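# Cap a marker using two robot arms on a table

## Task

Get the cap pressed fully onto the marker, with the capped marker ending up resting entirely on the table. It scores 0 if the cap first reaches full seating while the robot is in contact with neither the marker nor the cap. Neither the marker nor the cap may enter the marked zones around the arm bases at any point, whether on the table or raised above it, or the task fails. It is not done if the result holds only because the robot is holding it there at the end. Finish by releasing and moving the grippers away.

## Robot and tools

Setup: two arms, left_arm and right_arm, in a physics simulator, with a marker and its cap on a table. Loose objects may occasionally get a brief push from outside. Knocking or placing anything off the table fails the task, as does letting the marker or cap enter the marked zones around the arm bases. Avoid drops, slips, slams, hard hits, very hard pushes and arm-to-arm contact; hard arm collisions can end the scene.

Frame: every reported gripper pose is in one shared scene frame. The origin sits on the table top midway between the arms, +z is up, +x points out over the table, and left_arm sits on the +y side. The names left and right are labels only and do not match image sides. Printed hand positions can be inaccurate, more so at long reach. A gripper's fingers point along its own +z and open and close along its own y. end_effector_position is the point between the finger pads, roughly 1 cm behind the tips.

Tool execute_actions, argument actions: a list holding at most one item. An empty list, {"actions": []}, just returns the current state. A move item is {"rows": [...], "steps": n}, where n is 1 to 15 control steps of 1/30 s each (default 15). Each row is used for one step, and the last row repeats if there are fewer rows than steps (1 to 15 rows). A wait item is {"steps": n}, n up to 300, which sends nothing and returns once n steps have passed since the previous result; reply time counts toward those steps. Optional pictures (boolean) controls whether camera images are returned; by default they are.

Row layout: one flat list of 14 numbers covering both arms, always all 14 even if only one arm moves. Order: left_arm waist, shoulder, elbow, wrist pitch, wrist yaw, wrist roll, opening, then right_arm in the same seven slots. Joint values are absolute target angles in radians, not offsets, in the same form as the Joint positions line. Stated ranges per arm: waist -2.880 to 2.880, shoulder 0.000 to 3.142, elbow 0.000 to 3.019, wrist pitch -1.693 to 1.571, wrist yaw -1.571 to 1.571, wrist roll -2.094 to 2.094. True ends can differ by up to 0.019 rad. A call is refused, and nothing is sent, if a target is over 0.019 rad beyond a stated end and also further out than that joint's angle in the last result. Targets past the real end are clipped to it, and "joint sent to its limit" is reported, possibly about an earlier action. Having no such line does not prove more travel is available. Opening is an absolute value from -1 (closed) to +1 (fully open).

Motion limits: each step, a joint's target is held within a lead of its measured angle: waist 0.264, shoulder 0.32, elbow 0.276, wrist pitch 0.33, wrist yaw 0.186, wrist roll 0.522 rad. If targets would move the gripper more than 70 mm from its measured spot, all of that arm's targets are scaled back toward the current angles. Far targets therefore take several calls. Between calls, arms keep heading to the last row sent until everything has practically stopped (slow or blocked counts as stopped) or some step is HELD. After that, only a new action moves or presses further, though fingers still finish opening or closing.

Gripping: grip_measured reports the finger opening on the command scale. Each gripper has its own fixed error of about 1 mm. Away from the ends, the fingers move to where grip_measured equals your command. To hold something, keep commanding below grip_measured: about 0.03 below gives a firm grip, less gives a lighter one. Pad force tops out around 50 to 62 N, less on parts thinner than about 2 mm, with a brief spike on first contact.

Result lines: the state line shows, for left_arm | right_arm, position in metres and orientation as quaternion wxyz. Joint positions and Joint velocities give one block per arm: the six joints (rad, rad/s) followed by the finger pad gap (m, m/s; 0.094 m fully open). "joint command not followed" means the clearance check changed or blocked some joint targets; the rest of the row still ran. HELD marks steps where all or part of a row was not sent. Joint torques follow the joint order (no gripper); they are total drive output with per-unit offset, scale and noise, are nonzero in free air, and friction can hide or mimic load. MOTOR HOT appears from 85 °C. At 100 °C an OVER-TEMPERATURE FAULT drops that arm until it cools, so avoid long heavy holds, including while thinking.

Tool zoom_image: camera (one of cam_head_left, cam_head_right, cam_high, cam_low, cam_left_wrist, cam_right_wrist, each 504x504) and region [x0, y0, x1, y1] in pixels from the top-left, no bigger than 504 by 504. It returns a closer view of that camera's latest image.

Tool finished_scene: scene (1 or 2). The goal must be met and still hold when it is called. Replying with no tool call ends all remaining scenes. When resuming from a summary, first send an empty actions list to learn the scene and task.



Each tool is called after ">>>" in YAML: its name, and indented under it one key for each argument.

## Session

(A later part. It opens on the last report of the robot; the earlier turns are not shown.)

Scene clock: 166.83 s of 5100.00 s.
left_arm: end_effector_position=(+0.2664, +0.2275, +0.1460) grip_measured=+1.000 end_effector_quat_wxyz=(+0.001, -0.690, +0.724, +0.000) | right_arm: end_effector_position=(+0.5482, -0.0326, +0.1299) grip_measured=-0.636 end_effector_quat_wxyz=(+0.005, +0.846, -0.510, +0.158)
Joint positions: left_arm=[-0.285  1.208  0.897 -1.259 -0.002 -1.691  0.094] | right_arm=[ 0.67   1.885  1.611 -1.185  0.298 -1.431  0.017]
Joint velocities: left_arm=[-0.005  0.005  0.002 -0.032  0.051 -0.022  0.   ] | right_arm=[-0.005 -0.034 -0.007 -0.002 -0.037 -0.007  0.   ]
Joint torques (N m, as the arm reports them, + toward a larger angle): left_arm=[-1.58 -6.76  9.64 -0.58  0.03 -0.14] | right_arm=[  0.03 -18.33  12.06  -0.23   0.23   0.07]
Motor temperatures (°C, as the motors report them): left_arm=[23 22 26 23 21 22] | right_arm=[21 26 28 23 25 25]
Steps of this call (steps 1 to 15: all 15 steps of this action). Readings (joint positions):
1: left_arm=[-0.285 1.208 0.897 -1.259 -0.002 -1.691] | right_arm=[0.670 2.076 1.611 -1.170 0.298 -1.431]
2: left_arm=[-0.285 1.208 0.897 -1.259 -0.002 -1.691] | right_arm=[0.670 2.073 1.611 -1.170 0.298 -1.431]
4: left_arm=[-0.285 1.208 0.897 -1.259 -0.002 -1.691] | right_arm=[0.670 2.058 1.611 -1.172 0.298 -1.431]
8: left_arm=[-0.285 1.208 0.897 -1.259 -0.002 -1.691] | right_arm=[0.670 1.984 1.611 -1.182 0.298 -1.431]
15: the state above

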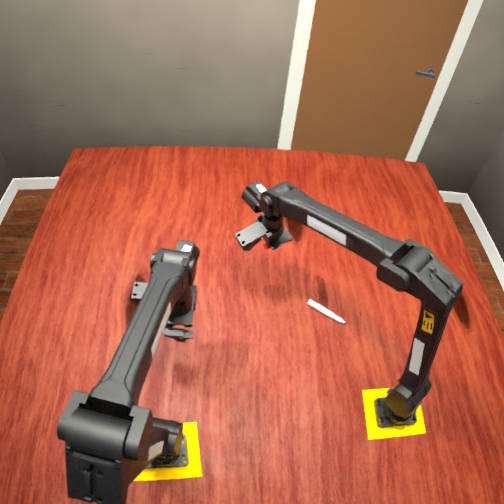

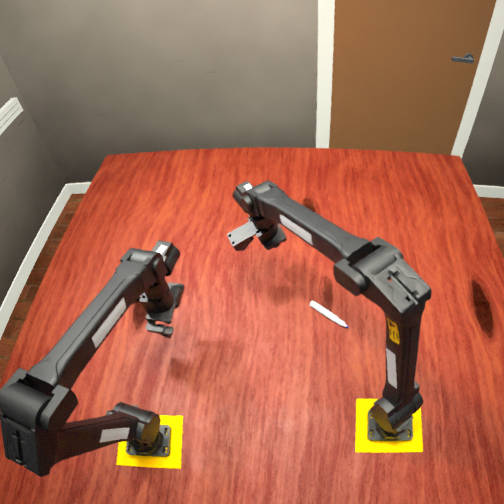

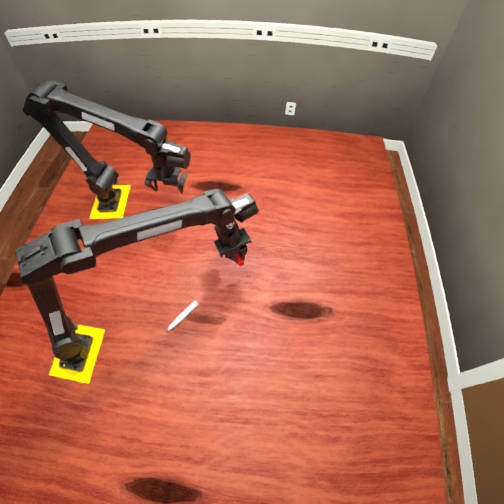

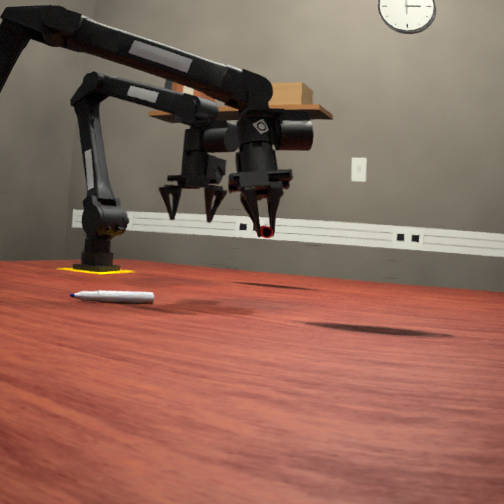

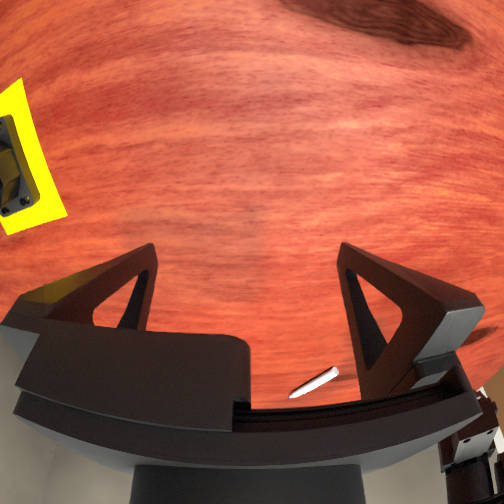

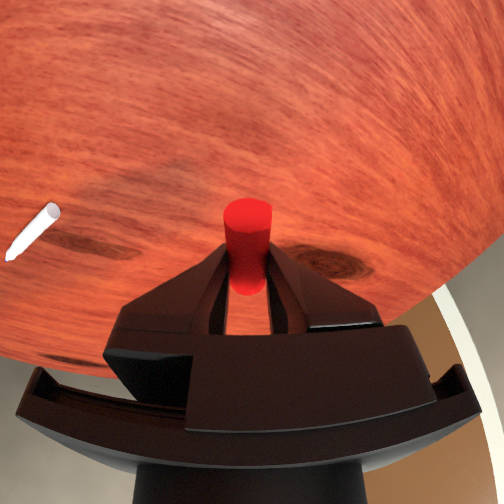

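>>> execute_actions:
  actions:
    - {"rows":[[-0.4,1.5,1.3,-1.25,0.3,-1.68,1,0.2,1.89,1.63,-1.25,0,0,-0.68]],"steps":15}
  pictures: false

>>> execute_actions:
  actions:
    - {"rows":[[-0.6,1.8,1.6,-1.2,0.3,-1.68,1,-0.3,1.89,1.63,-1.25,-0.3,1.7,-0.68]],"steps":15}
  pictures: false

>>> execute_actions:
  actions:
    - {"rows":[[-0.826,2.03,1.74,-1.2,0.3,-1.68,1,-0.3,1.89,1.63,-1.25,-0.3,1.7,-0.68]],"steps":15}
  pictures: false

>>> execute_actions:
  actions:
    - {"steps":20}

Scene clock: 190.37 s of 5100.00 s.
left_arm: end_effector_position=(+0.3771, +0.1060, +0.1774) grip_measured=+1.000 end_effector_quat_wxyz=(-0.108, -0.636, +0.756, -0.107) | right_arm: end_effector_position=(+0.6196, -0.2567, +0.1194) grip_measured=-0.636 end_effector_quat_wxyz=(+0.032, -0.339, +0.940, -0.008)
Joint positions: left_arm=[-0.397  1.517  1.26  -1.254  0.299 -1.688  0.094] | right_arm=[ 0.189  1.888  1.611 -1.229  0.004 -0.529  0.017]
Joint velocities: left_arm=[-0.005 -0.122 -0.012 -0.012 -0.007 -0.022  0.   ] | right_arm=[-0.884 -0.005 -0.012 -0.071  0.037  2.791 -0.   ]
Joint torques (N m, as the arm reports them, + toward a larger angle): left_arm=[ -0.72 -12.57  13.39   0.2    0.22   0.07] | right_arm=[  6.2  -20.66  12.11  -0.3   -0.17   0.1 ]
Motor temperatures (°C, as the motors report them): left_arm=[23 22 26 23 21 22] | right_arm=[21 26 28 23 25 25]
Steps of this call (steps 1 to 15: the robot went on to your last target; steps 16 to 90: nothing new was sent; then 20.03 s passed at rest; steps 91 to 105: all 15 steps of this action). Readings (joint positions):
91: left_arm=[-0.287 1.222 0.908 -1.261 0.048 -1.691] | right_arm=[0.661 1.888 1.611 -1.190 0.248 -1.390]
92: left_arm=[-0.295 1.252 0.936 -1.262 0.107 -1.691] | right_arm=[0.649 1.888 1.611 -1.195 0.193 -1.341]
94: left_arm=[-0.322 1.341 1.017 -1.262 0.213 -1.691] | right_arm=[0.601 1.888 1.611 -1.203 0.098 -1.246]
98: left_arm=[-0.374 1.496 1.195 -1.261 0.292 -1.690] | right_arm=[0.464 1.888 1.611 -1.210 0.028 -1.065]
105: the state above

Scene clock: 190.87 s of 5100.00 s.
left_arm: end_effector_position=(+0.4325, -0.0417, +0.1360) grip_measured=+1.000 end_effector_quat_wxyz=(-0.114, -0.545, +0.824, -0.106) | right_arm: end_effector_position=(+0.6001, -0.5285, +0.1267) grip_measured=-0.636 end_effector_quat_wxyz=(+0.020, +0.434, +0.888, +0.148)
Joint positions: left_arm=[-0.622  1.833  1.554 -1.207  0.3   -1.687  0.094] | right_arm=[-0.364  1.888  1.611 -1.233 -0.294  0.526  0.017]
Joint velocities: left_arm=[ 0.015 -0.063 -0.002 -0.017 -0.007 -0.007  0.   ] | right_arm=[-0.298 -0.015  0.007 -0.042 -0.007  2.821  0.001]
Joint torques (N m, as the arm reports them, + toward a larger angle): left_arm=[  1.45 -19.81  13.91   0.38   0.15   0.07] | right_arm=[  7.78 -20.61  12.05  -0.61  -0.31   0.08]
Motor temperatures (°C, as the motors report them): left_arm=[23 22 26 23 21 22] | right_arm=[21 26 28 23 25 25]
Steps of this call (steps 1 to 15: all 15 steps of this action). Readings (joint positions):
1: left_arm=[-0.403 1.525 1.269 -1.254 0.297 -1.688] | right_arm=[0.152 1.888 1.611 -1.229 -0.044 -0.473]
2: left_arm=[-0.413 1.545 1.294 -1.254 0.297 -1.688] | right_arm=[0.118 1.888 1.611 -1.229 -0.098 -0.425]
4: left_arm=[-0.450 1.611 1.366 -1.251 0.297 -1.688] | right_arm=[0.039 1.888 1.611 -1.229 -0.192 -0.328]
8: left_arm=[-0.541 1.759 1.513 -1.225 0.297 -1.688] | right_arm=[-0.132 1.888 1.611 -1.229 -0.270 -0.134]
15: the state above

Scene clock: 191.37 s of 5100.00 s.
left_arm: end_effector_position=(+0.3722, -0.1731, +0.0535) grip_measured=+1.000 end_effector_quat_wxyz=(-0.143, -0.450, +0.881, -0.046) | right_arm: end_effector_position=(+0.6117, -0.4849, +0.1270) grip_measured=-0.636 end_effector_quat_wxyz=(-0.067, +0.809, +0.567, +0.137)
Joint positions: left_arm=[-0.861  2.065  1.689 -1.207  0.301 -1.687  0.094] | right_arm=[-0.289  1.888  1.611 -1.235 -0.299  1.611  0.017]
Joint velocities: left_arm=[-0.005 -0.005 -0.002 -0.007  0.007  0.037  0.   ] | right_arm=[-0.054  0.005  0.002  0.002 -0.007  0.549 -0.   ]
Joint torques (N m, as the arm reports them, + toward a larger angle): left_arm=[  2.75 -22.99  13.91   0.19   0.13   0.06] | right_arm=[  0.32 -20.45  12.01  -0.37  -0.07   0.14]
Motor temperatures (°C, as the motors report them): left_arm=[23 22 26 23 21 22] | right_arm=[21 26 28 23 25 25]
Steps of this call (steps 1 to 15: all 15 steps of this action). Readings (joint positions):
1: left_arm=[-0.625 1.840 1.561 -1.207 0.299 -1.687] | right_arm=[-0.369 1.888 1.611 -1.234 -0.294 0.626]
2: left_arm=[-0.632 1.852 1.579 -1.207 0.298 -1.687] | right_arm=[-0.368 1.888 1.611 -1.234 -0.294 0.726]
4: left_arm=[-0.661 1.893 1.619 -1.207 0.298 -1.687] | right_arm=[-0.351 1.888 1.611 -1.235 -0.295 0.925]
8: left_arm=[-0.753 1.987 1.677 -1.207 0.298 -1.687] | right_arm=[-0.303 1.888 1.611 -1.235 -0.298 1.315]
15: the state above

Scene clock: 192.03 s of 5100.00 s.
left_arm: end_effector_position=(+0.3856, -0.1621, +0.0624) grip_measured=+1.000 end_effector_quat_wxyz=(-0.139, -0.461, +0.875, -0.055) | right_arm: end_effector_position=(+0.6109, -0.4882, +0.1270) grip_measured=-0.636 end_effector_quat_wxyz=(-0.071, +0.832, +0.533, +0.134)
Joint positions: left_arm=[-0.833  2.05   1.689 -1.207  0.301 -1.687  0.094] | right_arm=[-0.295  1.888  1.611 -1.235 -0.299  1.688  0.017]
Joint velocities: left_arm=[ 0.005  0.005  0.007 -0.002  0.007  0.007  0.   ] | right_arm=[ 0.015 -0.005  0.002 -0.002  0.051 -0.095  0.   ]
Joint torques (N m, as the arm reports them, + toward a larger angle): left_arm=[  0.32 -21.31  13.94   0.26   0.13   0.05] | right_arm=[  0.38 -20.6   12.12  -0.05  -0.07   0.2 ]
Motor temperatures (°C, as the motors report them): left_arm=[23 22 26 23 21 22] | right_arm=[21 26 28 23 25 25]
Steps of this call (steps 1 to 20: the robot went on to your last target). Readings (joint positions):
1: left_arm=[-0.861 2.064 1.689 -1.207 0.301 -1.687] | right_arm=[-0.290 1.888 1.611 -1.235 -0.299 1.627]
2: left_arm=[-0.858 2.062 1.689 -1.207 0.301 -1.687] | right_arm=[-0.292 1.888 1.611 -1.235 -0.299 1.640]
4: left_arm=[-0.850 2.057 1.689 -1.207 0.301 -1.687] | right_arm=[-0.294 1.888 1.611 -1.235 -0.299 1.658]
8: left_arm=[-0.836 2.050 1.689 -1.207 0.301 -1.687] | right_arm=[-0.295 1.888 1.611 -1.235 -0.299 1.676]
20: the state above

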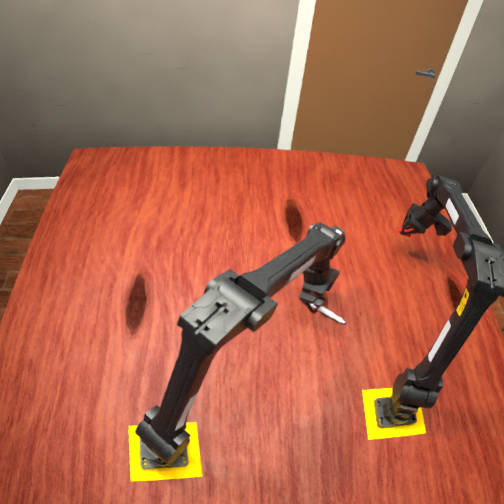

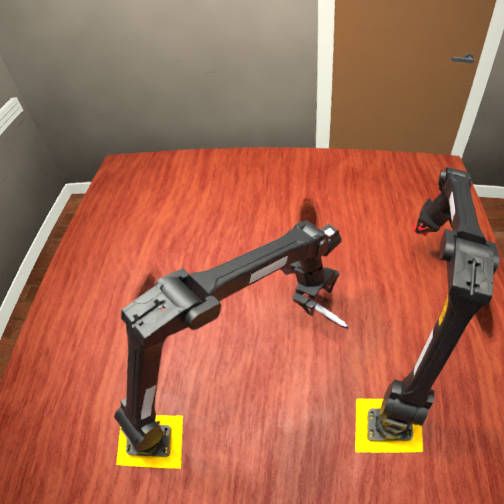

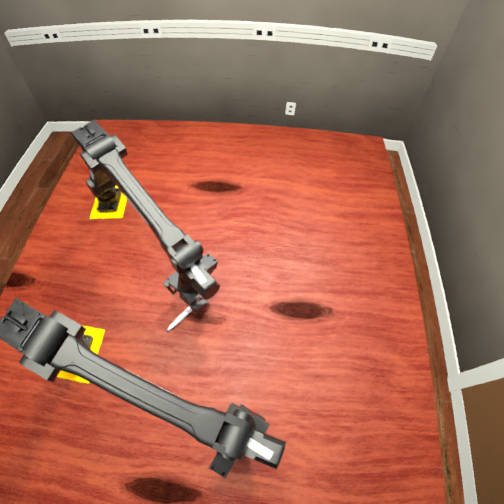

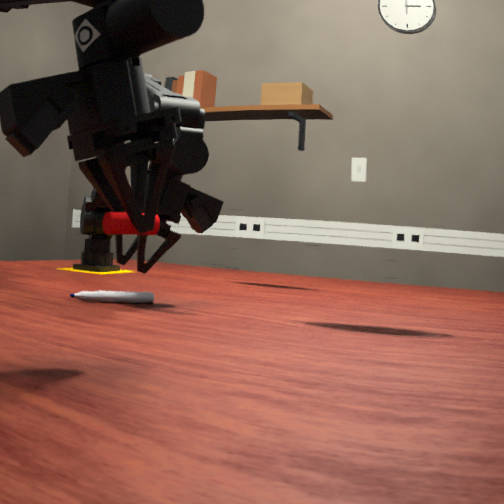

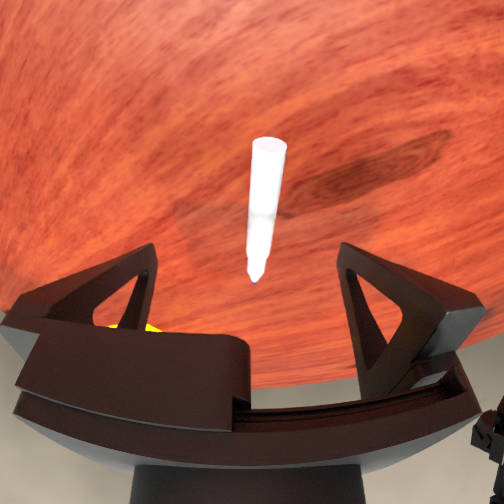

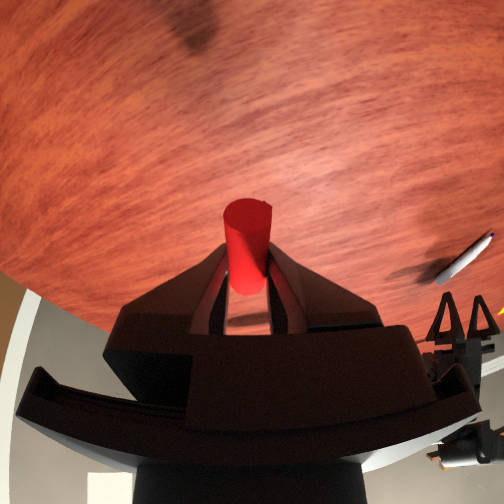

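>>> execute_actions:
  actions:
    - {"rows":[[-0.855,2.075,1.72,-1.18,0.3,-1.65,0.6,-0.3,1.89,1.63,-1.25,-0.3,1.7,-0.68],[-0.855,2.09,1.72,-1.16,0.3,-1.65,0.3,-0.3,1.89,1.63,-1.25,-0.3,1.7,-0.68],[-0.855,2.105,1.72,-1.135,0.3,-1.65,0.1,-0.3,1.89,1.63,-1.25,-0.3,1.7,-0.68],[-0.855,2.12,1.72,-1.135,0.3,-1.65,0.1,-0.3,1.89,1.63,-1.25,-0.3,1.7,-0.68]],"steps":15}
  pictures: false

>>> execute_actions:
  actions:
    - {"steps":8}

>>> zoom_image:
  camera: "cam_low"
  region: [60,230,200,330]

Scene clock: 201.03 s of 5100.00 s.
left_arm: end_effector_position=(+0.3861, -0.1705, +0.0145) grip_measured=+0.102 end_effector_quat_wxyz=(-0.143, -0.446, +0.882, -0.046) | right_arm: end_effector_position=(+0.6109, -0.4882, +0.1270) grip_measured=-0.636 end_effector_quat_wxyz=(-0.072, +0.832, +0.533, +0.134)
Joint positions: left_arm=[-0.843  2.13   1.689 -1.149  0.301 -1.66   0.052] | right_arm=[-0.295  1.888  1.611 -1.235 -0.299  1.689  0.017]
Joint velocities: left_arm=[-0.005 -0.005 -0.012 -0.002  0.007  0.022 -0.002] | right_arm=[-0.024 -0.015 -0.007 -0.007 -0.037  0.037 -0.001]
Joint torques (N m, as the arm reports them, + toward a larger angle): left_arm=[ -1.16 -21.13  11.76   0.56   0.11   0.1 ] | right_arm=[  0.07 -20.74  12.11  -0.21  -0.11   0.22]
Motor temperatures (°C, as the motors report them): left_arm=[23 23 27 23 21 22] | right_arm=[21 26 28 23 25 25]
Steps of this call (steps 1 to 15: the robot went on to your last target; steps 16 to 90: nothing new was sent; then 5.50 s passed at rest; steps 91 to 105: all 15 steps of this action). Readings (joint positions):
91: left_arm=[-0.834 2.051 1.689 -1.206 0.301 -1.683] | right_arm=[-0.295 1.888 1.611 -1.235 -0.299 1.689]
92: left_arm=[-0.834 2.054 1.689 -1.199 0.301 -1.678] | right_arm=[-0.295 1.888 1.611 -1.235 -0.299 1.689]
94: left_arm=[-0.836 2.066 1.689 -1.171 0.301 -1.671] | right_arm=[-0.295 1.888 1.611 -1.235 -0.299 1.689]
98: left_arm=[-0.840 2.108 1.689 -1.153 0.301 -1.664] | right_arm=[-0.295 1.888 1.611 -1.235 -0.299 1.689]
105: the state above

Scene clock: 201.30 s of 5100.00 s.
left_arm: end_effector_position=(+0.3859, -0.1707, +0.0145) grip_measured=+0.102 end_effector_quat_wxyz=(-0.143, -0.446, +0.883, -0.047) | right_arm: end_effector_position=(+0.6109, -0.4882, +0.1270) grip_measured=-0.636 end_effector_quat_wxyz=(-0.072, +0.832, +0.533, +0.134)
Joint positions: left_arm=[-0.843  2.13   1.689 -1.149  0.301 -1.659  0.052] | right_arm=[-0.295  1.888  1.611 -1.235 -0.299  1.689  0.017]
Joint velocities: left_arm=[-0.005  0.005 -0.002  0.027 -0.022 -0.007 -0.   ] | right_arm=[-0.015 -0.005 -0.007  0.002 -0.007 -0.022  0.   ]
Joint torques (N m, as the arm reports them, + toward a larger angle): left_arm=[ -1.28 -21.31  11.72   0.54   0.1    0.08] | right_arm=[  0.67 -21.21  11.85  -0.38  -0.06   0.15]
Motor temperatures (°C, as the motors report them): left_arm=[23 23 27 23 21 22] | right_arm=[21 26 28 23 25 25]
Steps of this call (steps 1 to 8: the robot went on to your last target). Readings (joint positions):
1: left_arm=[-0.843 2.130 1.689 -1.149 0.301 -1.660] | right_arm=[-0.295 1.888 1.611 -1.235 -0.299 1.689]
2: left_arm=[-0.843 2.130 1.689 -1.149 0.301 -1.660] | right_arm=[-0.295 1.888 1.611 -1.235 -0.299 1.689]
4: left_arm=[-0.843 2.130 1.689 -1.149 0.301 -1.660] | right_arm=[-0.295 1.888 1.611 -1.235 -0.299 1.689]
8: the state above

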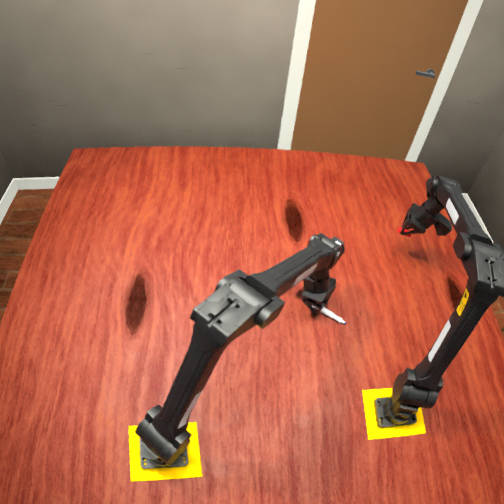

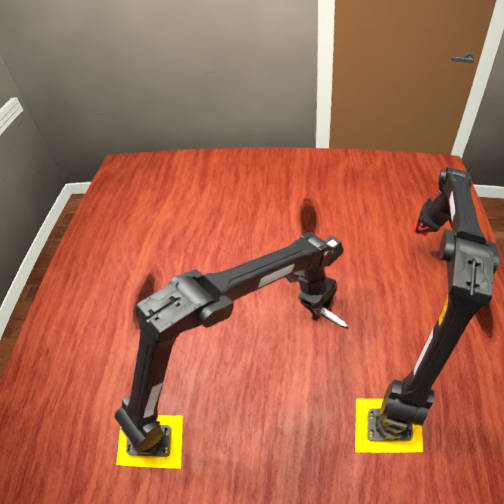

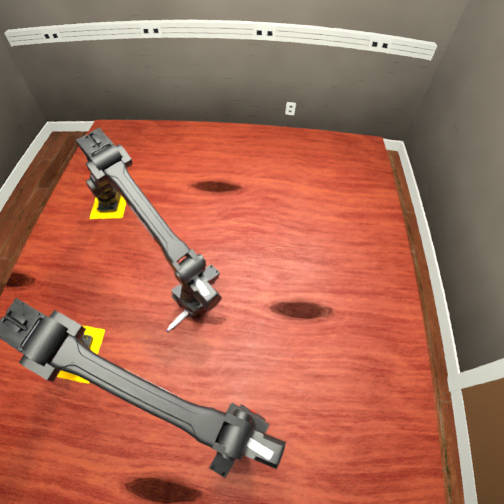

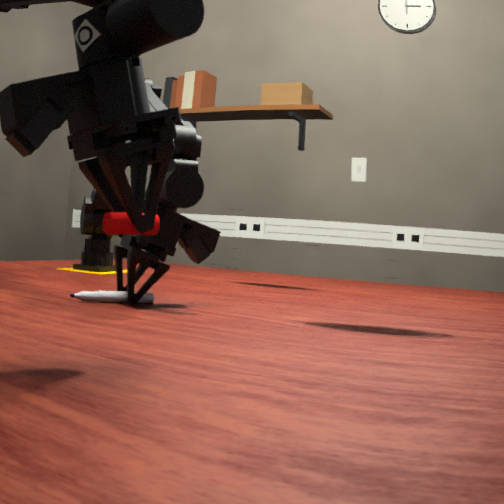

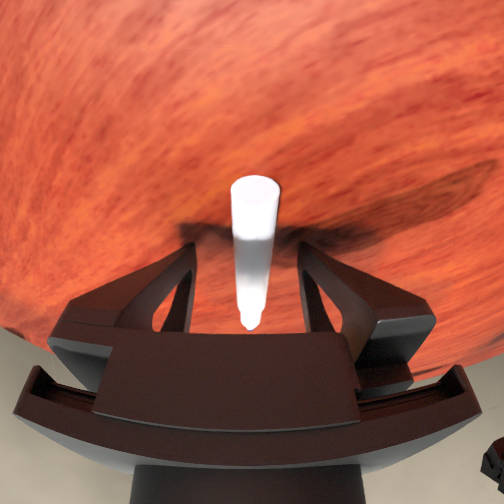

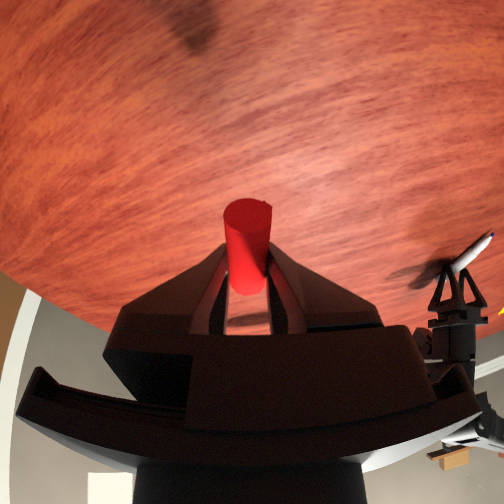

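Region (60, 230, 200, 330) of cam_low's 504x504 image, scaled by 3.600, with more detail than that image has; it fills the top 360 rows of this view, and the rest is white.

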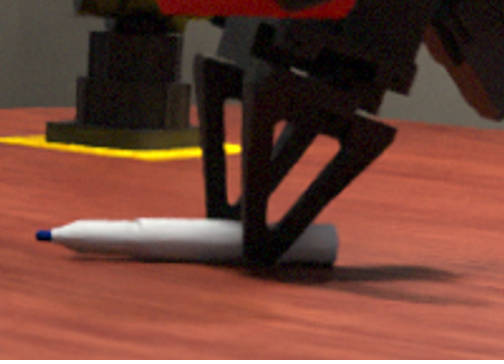

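>>> execute_actions:
  actions:
    - {"rows":[[-0.845,2.11,1.72,-1.13,0.3,-1.65,-0.4,-0.3,1.89,1.63,-1.25,-0.3,1.7,-0.68],[-0.845,2.11,1.72,-1.13,0.3,-1.65,-0.5,-0.3,1.89,1.63,-1.25,-0.3,1.7,-0.68],[-0.845,2.11,1.72,-1.13,0.3,-1.65,-0.69,-0.3,1.89,1.63,-1.25,-0.3,1.7,-0.68]],"steps":15}
  pictures: false

>>> execute_actions:
  actions:
    - {"rows":[[-0.845,2.08,1.72,-1.13,0.3,-1.65,-0.69,-0.3,1.89,1.63,-1.25,-0.3,1.7,-0.68],[-0.845,2.05,1.72,-1.13,0.3,-1.65,-0.69,-0.3,1.89,1.63,-1.25,-0.3,1.7,-0.68]],"steps":12}
  pictures: false

>>> execute_actions:
  actions:
    - {"rows":[[-0.8,2.05,1.72,-1.1,0.28,-1.8,-0.69,-0.25,1.89,1.63,-1.25,-0.3,1.7,-0.68],[-0.75,2.05,1.72,-1.08,0.267,-1.9,-0.69,-0.2,1.89,1.63,-1.25,-0.3,1.7,-0.68],[-0.7,2.05,1.72,-1.045,0.267,-2.04,-0.69,-0.15,1.89,1.63,-1.25,-0.3,1.7,-0.68],[-0.65,2.05,1.72,-1.045,0.267,-2.04,-0.69,-0.1,1.89,1.63,-1.25,-0.3,1.7,-0.68],[-0.6,2.05,1.72,-1.045,0.267,-2.04,-0.69,-0.05,1.89,1.63,-1.25,-0.3,1.7,-0.68],[-0.56,2.05,1.72,-1.045,0.267,-2.04,-0.69,0,1.89,1.63,-1.25,-0.3,1.7,-0.68],[-0.52,2.05,1.72,-1.045,0.267,-2.04,-0.69,0.03,1.89,1.63,-1.25,-0.3,1.7,-0.68],[-0.49,2.05,1.72,-1.045,0.267,-2.04,-0.69,0.06,1.89,1.63,-1.25,-0.3,1.7,-0.68],[-0.46,2.05,1.72,-1.045,0.267,-2.04,-0.69,0.08,1.89,1.63,-1.25,-0.3,1.7,-0.68],[-0.44,2.05,1.72,-1.045,0.267,-2.04,-0.69,0.1,1.89,1.63,-1.25,-0.3,1.7,-0.68],[-0.426,2.05,1.72,-1.045,0.267,-2.04,-0.69,0.1,1.89,1.63,-1.25,-0.3,1.7,-0.68]],"steps":15}
  pictures: false

>>> execute_actions:
  actions:
    - {"steps":20}

Scene clock: 238.23 s of 5100.00 s.
left_arm: end_effector_position=(+0.3865, -0.1713, +0.0145) grip_measured=-0.646 end_effector_quat_wxyz=(-0.142, -0.445, +0.883, -0.048) | right_arm: end_effector_position=(+0.6109, -0.4882, +0.1270) grip_measured=-0.636 end_effector_quat_wxyz=(-0.072, +0.832, +0.533, +0.134)
Joint positions: left_arm=[-0.843  2.13   1.689 -1.146  0.301 -1.659  0.017] | right_arm=[-0.295  1.888  1.611 -1.235 -0.299  1.689  0.017]
Joint velocities: left_arm=[-0.005 -0.015 -0.002 -0.007  0.007 -0.007 -0.   ] | right_arm=[-0.024 -0.015  0.012 -0.002  0.037 -0.007 -0.   ]
Joint torques (N m, as the arm reports them, + toward a larger angle): left_arm=[ -0.36 -22.1   11.76   0.62   0.11   0.08] | right_arm=[  0.68 -20.37  12.07  -0.41  -0.13   0.16]
Motor temperatures (°C, as the motors report them): left_arm=[23 24 27 23 21 22] | right_arm=[21 26 29 23 25 25]
Steps of this call (steps 1 to 15: the robot went on to your last target; steps 16 to 90: nothing new was sent; then 33.43 s passed at rest; steps 91 to 105: all 15 steps of this action). Readings (joint positions):
91: left_arm=[-0.843 2.130 1.689 -1.149 0.301 -1.659] | right_arm=[-0.295 1.888 1.611 -1.235 -0.299 1.689]
92: left_arm=[-0.843 2.130 1.689 -1.148 0.301 -1.659] | right_arm=[-0.295 1.888 1.611 -1.235 -0.299 1.689]
94: left_arm=[-0.843 2.130 1.689 -1.146 0.301 -1.659] | right_arm=[-0.295 1.888 1.611 -1.235 -0.299 1.689]
98: left_arm=[-0.843 2.130 1.689 -1.146 0.301 -1.659] | right_arm=[-0.295 1.888 1.611 -1.235 -0.299 1.689]
105: the state above

Scene clock: 238.63 s of 5100.00 s.
left_arm: end_effector_position=(+0.3918, -0.1759, +0.0601) grip_measured=-0.646 end_effector_quat_wxyz=(-0.128, -0.440, +0.885, -0.083) | right_arm: end_effector_position=(+0.6109, -0.4882, +0.1270) grip_measured=-0.636 end_effector_quat_wxyz=(-0.072, +0.832, +0.533, +0.134)
Joint positions: left_arm=[-0.843  2.054  1.689 -1.146  0.301 -1.659  0.017] | right_arm=[-0.295  1.888  1.611 -1.235 -0.299  1.689  0.017]
Joint velocities: left_arm=[-0.005 -0.063 -0.007  0.002 -0.066  0.037 -0.001] | right_arm=[-0.005 -0.015  0.007  0.007 -0.022  0.007  0.001]
Joint torques (N m, as the arm reports them, + toward a larger angle): left_arm=[ -0.36 -19.96  12.2    0.71   0.12   0.09] | right_arm=[  0.56 -20.24  12.03  -0.34  -0.06   0.17]
Motor temperatures (°C, as the motors report them): left_arm=[23 24 27 23 21 22] | right_arm=[21 26 29 23 25 25]
Steps of this call (steps 1 to 12: all 12 steps of this action). Readings (joint positions):
1: left_arm=[-0.843 2.128 1.689 -1.146 0.301 -1.659] | right_arm=[-0.295 1.888 1.611 -1.235 -0.299 1.689]
2: left_arm=[-0.843 2.125 1.689 -1.146 0.301 -1.659] | right_arm=[-0.295 1.888 1.611 -1.235 -0.299 1.689]
4: left_arm=[-0.843 2.113 1.689 -1.146 0.301 -1.659] | right_arm=[-0.295 1.888 1.611 -1.235 -0.299 1.689]
8: left_arm=[-0.843 2.076 1.689 -1.146 0.301 -1.659] | right_arm=[-0.295 1.888 1.611 -1.235 -0.299 1.689]
12: the state above

Scene clock: 239.13 s of 5100.00 s.
left_arm: end_effector_position=(+0.5324, -0.0143, +0.0603) grip_measured=-0.646 end_effector_quat_wxyz=(-0.100, -0.686, +0.712, -0.111) | right_arm: end_effector_position=(+0.6180, -0.2462, +0.1271) grip_measured=-0.636 end_effector_quat_wxyz=(-0.098, +0.705, +0.693, +0.117)
Joint positions: left_arm=[-0.517  2.054  1.689 -1.076  0.272 -1.951  0.017] | right_arm=[ 0.119  1.888  1.611 -1.235 -0.302  1.689  0.017]
Joint velocities: left_arm=[ 0.962 -0.015  0.022  0.129 -0.11  -0.403  0.   ] | right_arm=[ 0.806  0.005 -0.012 -0.017 -0.066 -0.037  0.001]
Joint torques (N m, as the arm reports them, + toward a larger angle): left_arm=[  0.72 -20.24  11.91   0.81   0.02  -0.14] | right_arm=[ -3.79 -19.95  11.96  -0.54   0.09   0.2 ]
Motor temperatures (°C, as the motors report them): left_arm=[23 24 27 23 21 22] | right_arm=[21 26 29 23 25 25]
Steps of this call (steps 1 to 15: all 15 steps of this action). Readings (joint positions):
1: left_arm=[-0.842 2.054 1.689 -1.140 0.293 -1.680] | right_arm=[-0.292 1.888 1.611 -1.235 -0.299 1.689]
2: left_arm=[-0.837 2.054 1.689 -1.128 0.282 -1.719] | right_arm=[-0.286 1.888 1.611 -1.235 -0.298 1.689]
4: left_arm=[-0.817 2.054 1.689 -1.102 0.278 -1.796] | right_arm=[-0.256 1.888 1.611 -1.235 -0.297 1.689]
8: left_arm=[-0.733 2.054 1.689 -1.090 0.278 -1.865] | right_arm=[-0.139 1.888 1.611 -1.235 -0.297 1.689]
15: the state above

Scene clock: 239.80 s of 5100.00 s.
left_arm: end_effector_position=(+0.5603, +0.0393, +0.0605) grip_measured=-0.646 end_effector_quat_wxyz=(+0.094, +0.743, -0.652, +0.117) | right_arm: end_effector_position=(+0.6205, -0.2615, +0.1270) grip_measured=-0.636 end_effector_quat_wxyz=(-0.096, +0.714, +0.683, +0.118)
Joint positions: left_arm=[-0.426  2.054  1.689 -1.062  0.266 -2.03   0.017] | right_arm=[ 0.093  1.888  1.611 -1.235 -0.301  1.689  0.017]
Joint velocities: left_arm=[-0.005 -0.005 -0.007 -0.007  0.022  0.022 -0.   ] | right_arm=[ 0.005 -0.005  0.002 -0.007 -0.037  0.051  0.   ]
Joint torques (N m, as the arm reports them, + toward a larger angle): left_arm=[ -0.19 -20.36  12.31   0.91   0.21  -0.13] | right_arm=[  2.12 -20.67  11.93  -0.44  -0.04   0.19]
Motor temperatures (°C, as the motors report them): left_arm=[23 24 27 23 21 22] | right_arm=[21 26 29 23 25 25]
Steps of this call (steps 1 to 20: the robot went on to your last target). Readings (joint positions):
1: left_arm=[-0.484 2.054 1.689 -1.071 0.270 -1.967] | right_arm=[0.142 1.888 1.611 -1.235 -0.303 1.689]
2: left_arm=[-0.454 2.054 1.689 -1.066 0.268 -1.980] | right_arm=[0.156 1.888 1.611 -1.235 -0.304 1.689]
4: left_arm=[-0.403 2.054 1.689 -1.062 0.265 -1.998] | right_arm=[0.163 1.888 1.611 -1.235 -0.304 1.689]
8: left_arm=[-0.373 2.054 1.689 -1.062 0.263 -2.017] | right_arm=[0.126 1.888 1.611 -1.235 -0.303 1.689]
20: the state above

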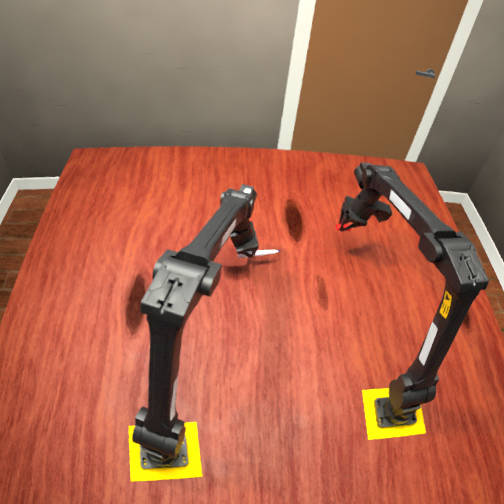

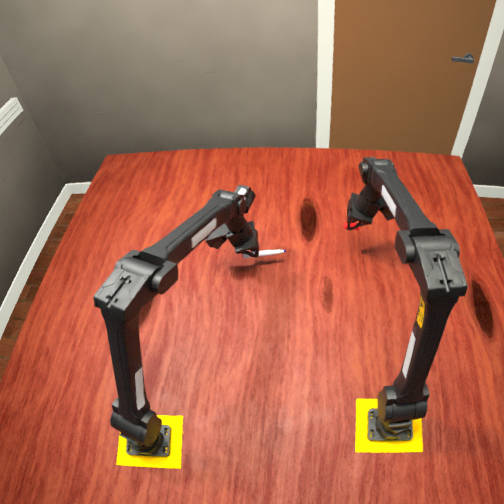

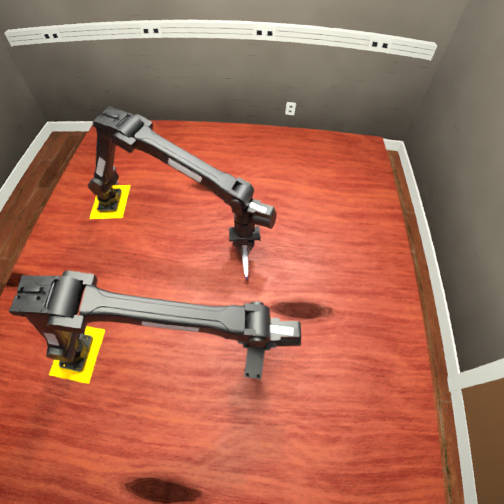

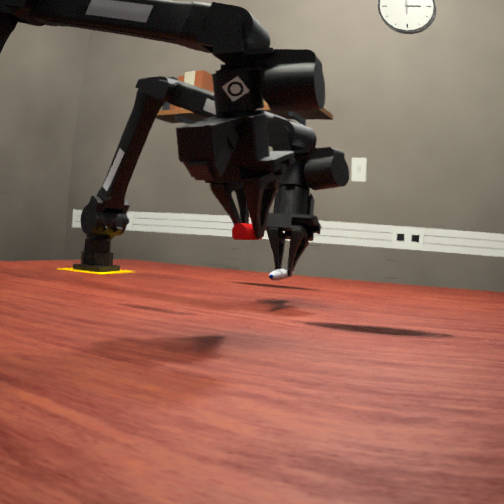

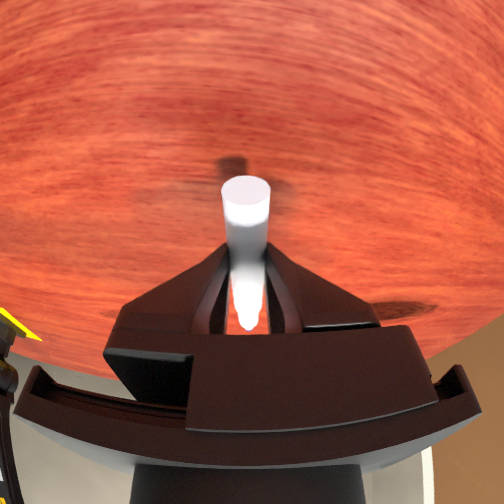

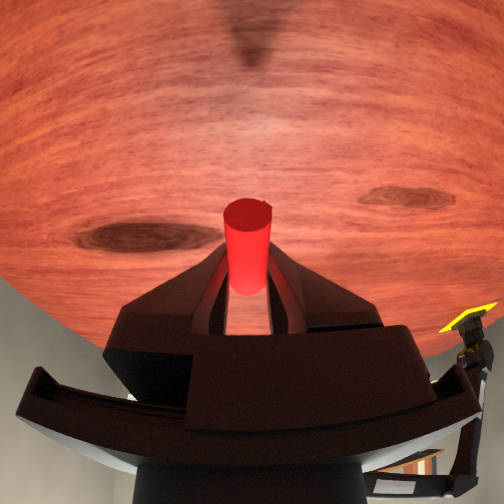

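>>> execute_actions:
  actions:
    - {"rows":[[-0.426,2.05,1.72,-1.05,0.267,-2.04,-0.69,0.12,1.91,1.63,-1.22,-0.307,1.79,-0.68],[-0.426,2.05,1.72,-1.05,0.267,-2.04,-0.69,0.14,1.92,1.63,-1.19,-0.307,1.79,-0.68],[-0.426,2.05,1.72,-1.05,0.267,-2.04,-0.69,0.16,1.93,1.63,-1.19,-0.307,1.79,-0.68],[-0.426,2.05,1.72,-1.05,0.267,-2.04,-0.69,0.18,1.94,1.63,-1.19,-0.307,1.79,-0.68],[-0.426,2.05,1.72,-1.05,0.267,-2.04,-0.69,0.2,1.95,1.63,-1.19,-0.307,1.79,-0.68],[-0.426,2.05,1.72,-1.05,0.267,-2.04,-0.69,0.22,1.96,1.63,-1.19,-0.307,1.79,-0.68],[-0.426,2.05,1.72,-1.05,0.267,-2.04,-0.69,0.24,1.97,1.63,-1.19,-0.307,1.79,-0.68],[-0.426,2.05,1.72,-1.05,0.267,-2.04,-0.69,0.26,1.98,1.63,-1.19,-0.307,1.79,-0.68],[-0.426,2.05,1.72,-1.05,0.267,-2.04,-0.69,0.28,1.99,1.63,-1.19,-0.307,1.79,-0.68],[-0.426,2.05,1.72,-1.05,0.267,-2.04,-0.69,0.3,2.0,1.63,-1.19,-0.307,1.79,-0.68],[-0.426,2.05,1.72,-1.05,0.267,-2.04,-0.69,0.315,2.005,1.63,-1.19,-0.307,1.79,-0.68],[-0.426,2.05,1.72,-1.05,0.267,-2.04,-0.69,0.33,2.01,1.63,-1.19,-0.307,1.79,-0.68],[-0.426,2.05,1.72,-1.05,0.267,-2.04,-0.69,0.34,2.01,1.63,-1.19,-0.307,1.79,-0.68],[-0.426,2.05,1.72,-1.05,0.267,-2.04,-0.69,0.35,2.01,1.63,-1.19,-0.307,1.79,-0.68],[-0.426,2.05,1.72,-1.05,0.267,-2.04,-0.69,0.362,2.01,1.63,-1.19,-0.307,1.79,-0.68]],"steps":15}
  pictures: false

>>> execute_actions:
  actions:
    - {"steps":20}

>>> zoom_image:
  camera: "cam_low"
  region: [210,220,330,310]

>>> zoom_image:
  camera: "cam_head_right"
  region: [230,210,340,290]

Scene clock: 267.77 s of 5100.00 s.
left_arm: end_effector_position=(+0.5603, +0.0393, +0.0605) grip_measured=-0.646 end_effector_quat_wxyz=(+0.094, +0.743, -0.652, +0.117) | right_arm: end_effector_position=(+0.5801, -0.1097, +0.0654) grip_measured=-0.636 end_effector_quat_wxyz=(-0.137, +0.654, +0.741, +0.068)
Joint positions: left_arm=[-0.426  2.054  1.689 -1.062  0.266 -2.031  0.017] | right_arm=[ 0.359  1.997  1.611 -1.203 -0.306  1.775  0.017]
Joint velocities: left_arm=[-0.015  0.005 -0.017 -0.007 -0.051  0.066  0.   ] | right_arm=[ 0.513  0.22  -0.002 -0.002 -0.022  0.051 -0.   ]
Joint torques (N m, as the arm reports them, + toward a larger angle): left_arm=[ -0.26 -20.38  12.29   0.69   0.2   -0.13] | right_arm=[ -1.03 -21.69  11.56   0.42  -0.07   0.18]
Motor temperatures (°C, as the motors report them): left_arm=[23 25 28 23 21 22] | right_arm=[21 26 29 23 25 25]
Steps of this call (steps 1 to 15: the robot went on to your last target; steps 16 to 90: nothing new was sent; then 24.47 s passed at rest; steps 91 to 105: all 15 steps of this action). Readings (joint positions):
91: left_arm=[-0.426 2.054 1.689 -1.062 0.266 -2.031] | right_arm=[0.095 1.888 1.611 -1.235 -0.302 1.704]
92: left_arm=[-0.426 2.054 1.689 -1.062 0.266 -2.031] | right_arm=[0.098 1.888 1.611 -1.230 -0.303 1.719]
94: left_arm=[-0.426 2.054 1.689 -1.062 0.266 -2.031] | right_arm=[0.113 1.891 1.611 -1.214 -0.303 1.741]
98: left_arm=[-0.426 2.054 1.689 -1.062 0.266 -2.031] | right_arm=[0.187 1.916 1.611 -1.205 -0.303 1.764]
105: the state above

Scene clock: 268.43 s of 5100.00 s.
left_arm: end_effector_position=(+0.5603, +0.0393, +0.0605) grip_measured=-0.646 end_effector_quat_wxyz=(+0.094, +0.743, -0.652, +0.117) | right_arm: end_effector_position=(+0.5790, -0.1091, +0.0594) grip_measured=-0.636 end_effector_quat_wxyz=(-0.140, +0.656, +0.739, +0.063)
Joint positions: left_arm=[-0.426  2.054  1.689 -1.062  0.266 -2.031  0.017] | right_arm=[ 0.36   2.008  1.611 -1.203 -0.307  1.779  0.017]
Joint velocities: left_arm=[-0.024 -0.015  0.007  0.022 -0.007  0.007 -0.001] | right_arm=[-0.024 -0.005 -0.002  0.012 -0.081 -0.051  0.   ]
Joint torques (N m, as the arm reports them, + toward a larger angle): left_arm=[ -0.25 -20.33  12.31   0.7    0.2   -0.14] | right_arm=[  0.81 -21.36  11.45   0.4   -0.03   0.17]
Motor temperatures (°C, as the motors report them): left_arm=[23 25 28 23 21 22] | right_arm=[21 26 29 23 25 25]
Steps of this call (steps 1 to 20: the robot went on to your last target). Readings (joint positions):
1: left_arm=[-0.426 2.054 1.689 -1.062 0.266 -2.031] | right_arm=[0.374 2.004 1.611 -1.203 -0.307 1.776]
2: left_arm=[-0.426 2.054 1.689 -1.062 0.266 -2.031] | right_arm=[0.386 2.007 1.611 -1.203 -0.307 1.777]
4: left_arm=[-0.426 2.054 1.689 -1.062 0.266 -2.031] | right_arm=[0.394 2.008 1.611 -1.203 -0.307 1.778]
8: left_arm=[-0.426 2.054 1.689 -1.062 0.266 -2.031] | right_arm=[0.382 2.008 1.611 -1.203 -0.307 1.778]
20: the state above

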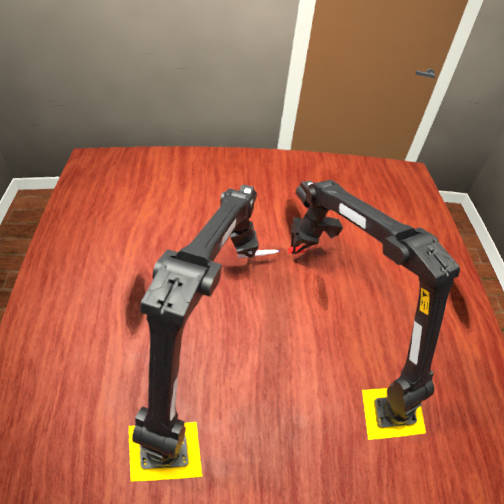

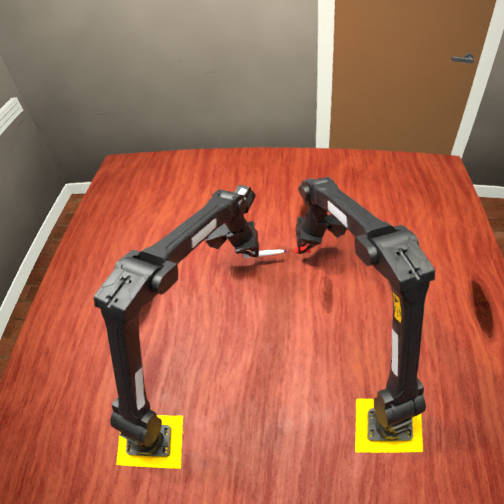

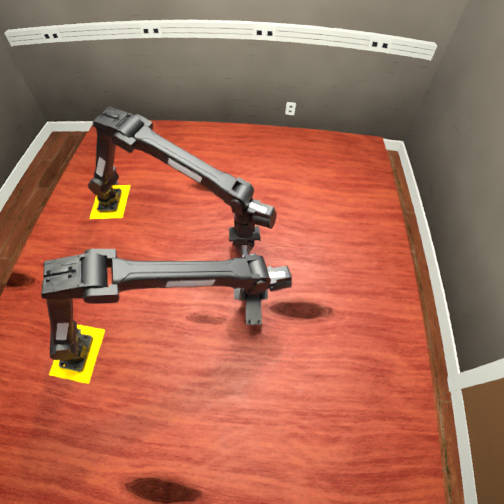

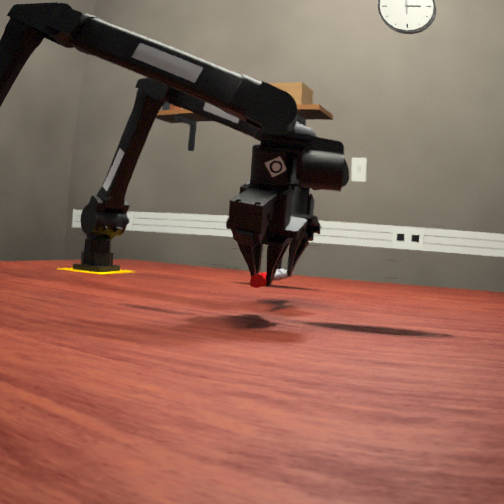

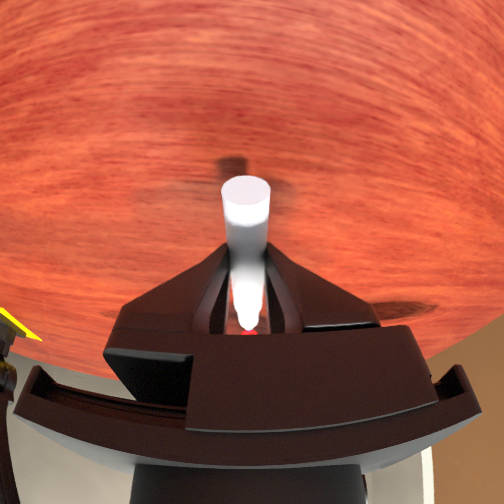

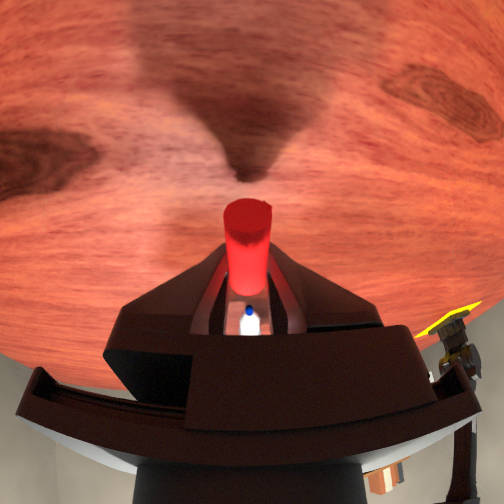

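Region (210, 220, 330, 310) of cam_low's 504x504 image, scaled by 4.200, with more detail than that image has; it fills the top 378 rows of this view, and the rest is white.

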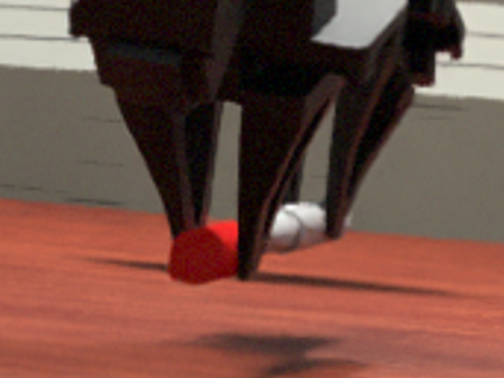

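Region (230, 210, 340, 290) of cam_head_right's 504x504 image, scaled by 4.582, with more detail than that image has; it fills the top 367 rows of this view, and the rest is white.

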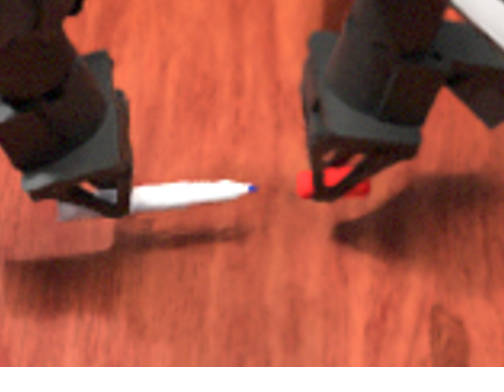

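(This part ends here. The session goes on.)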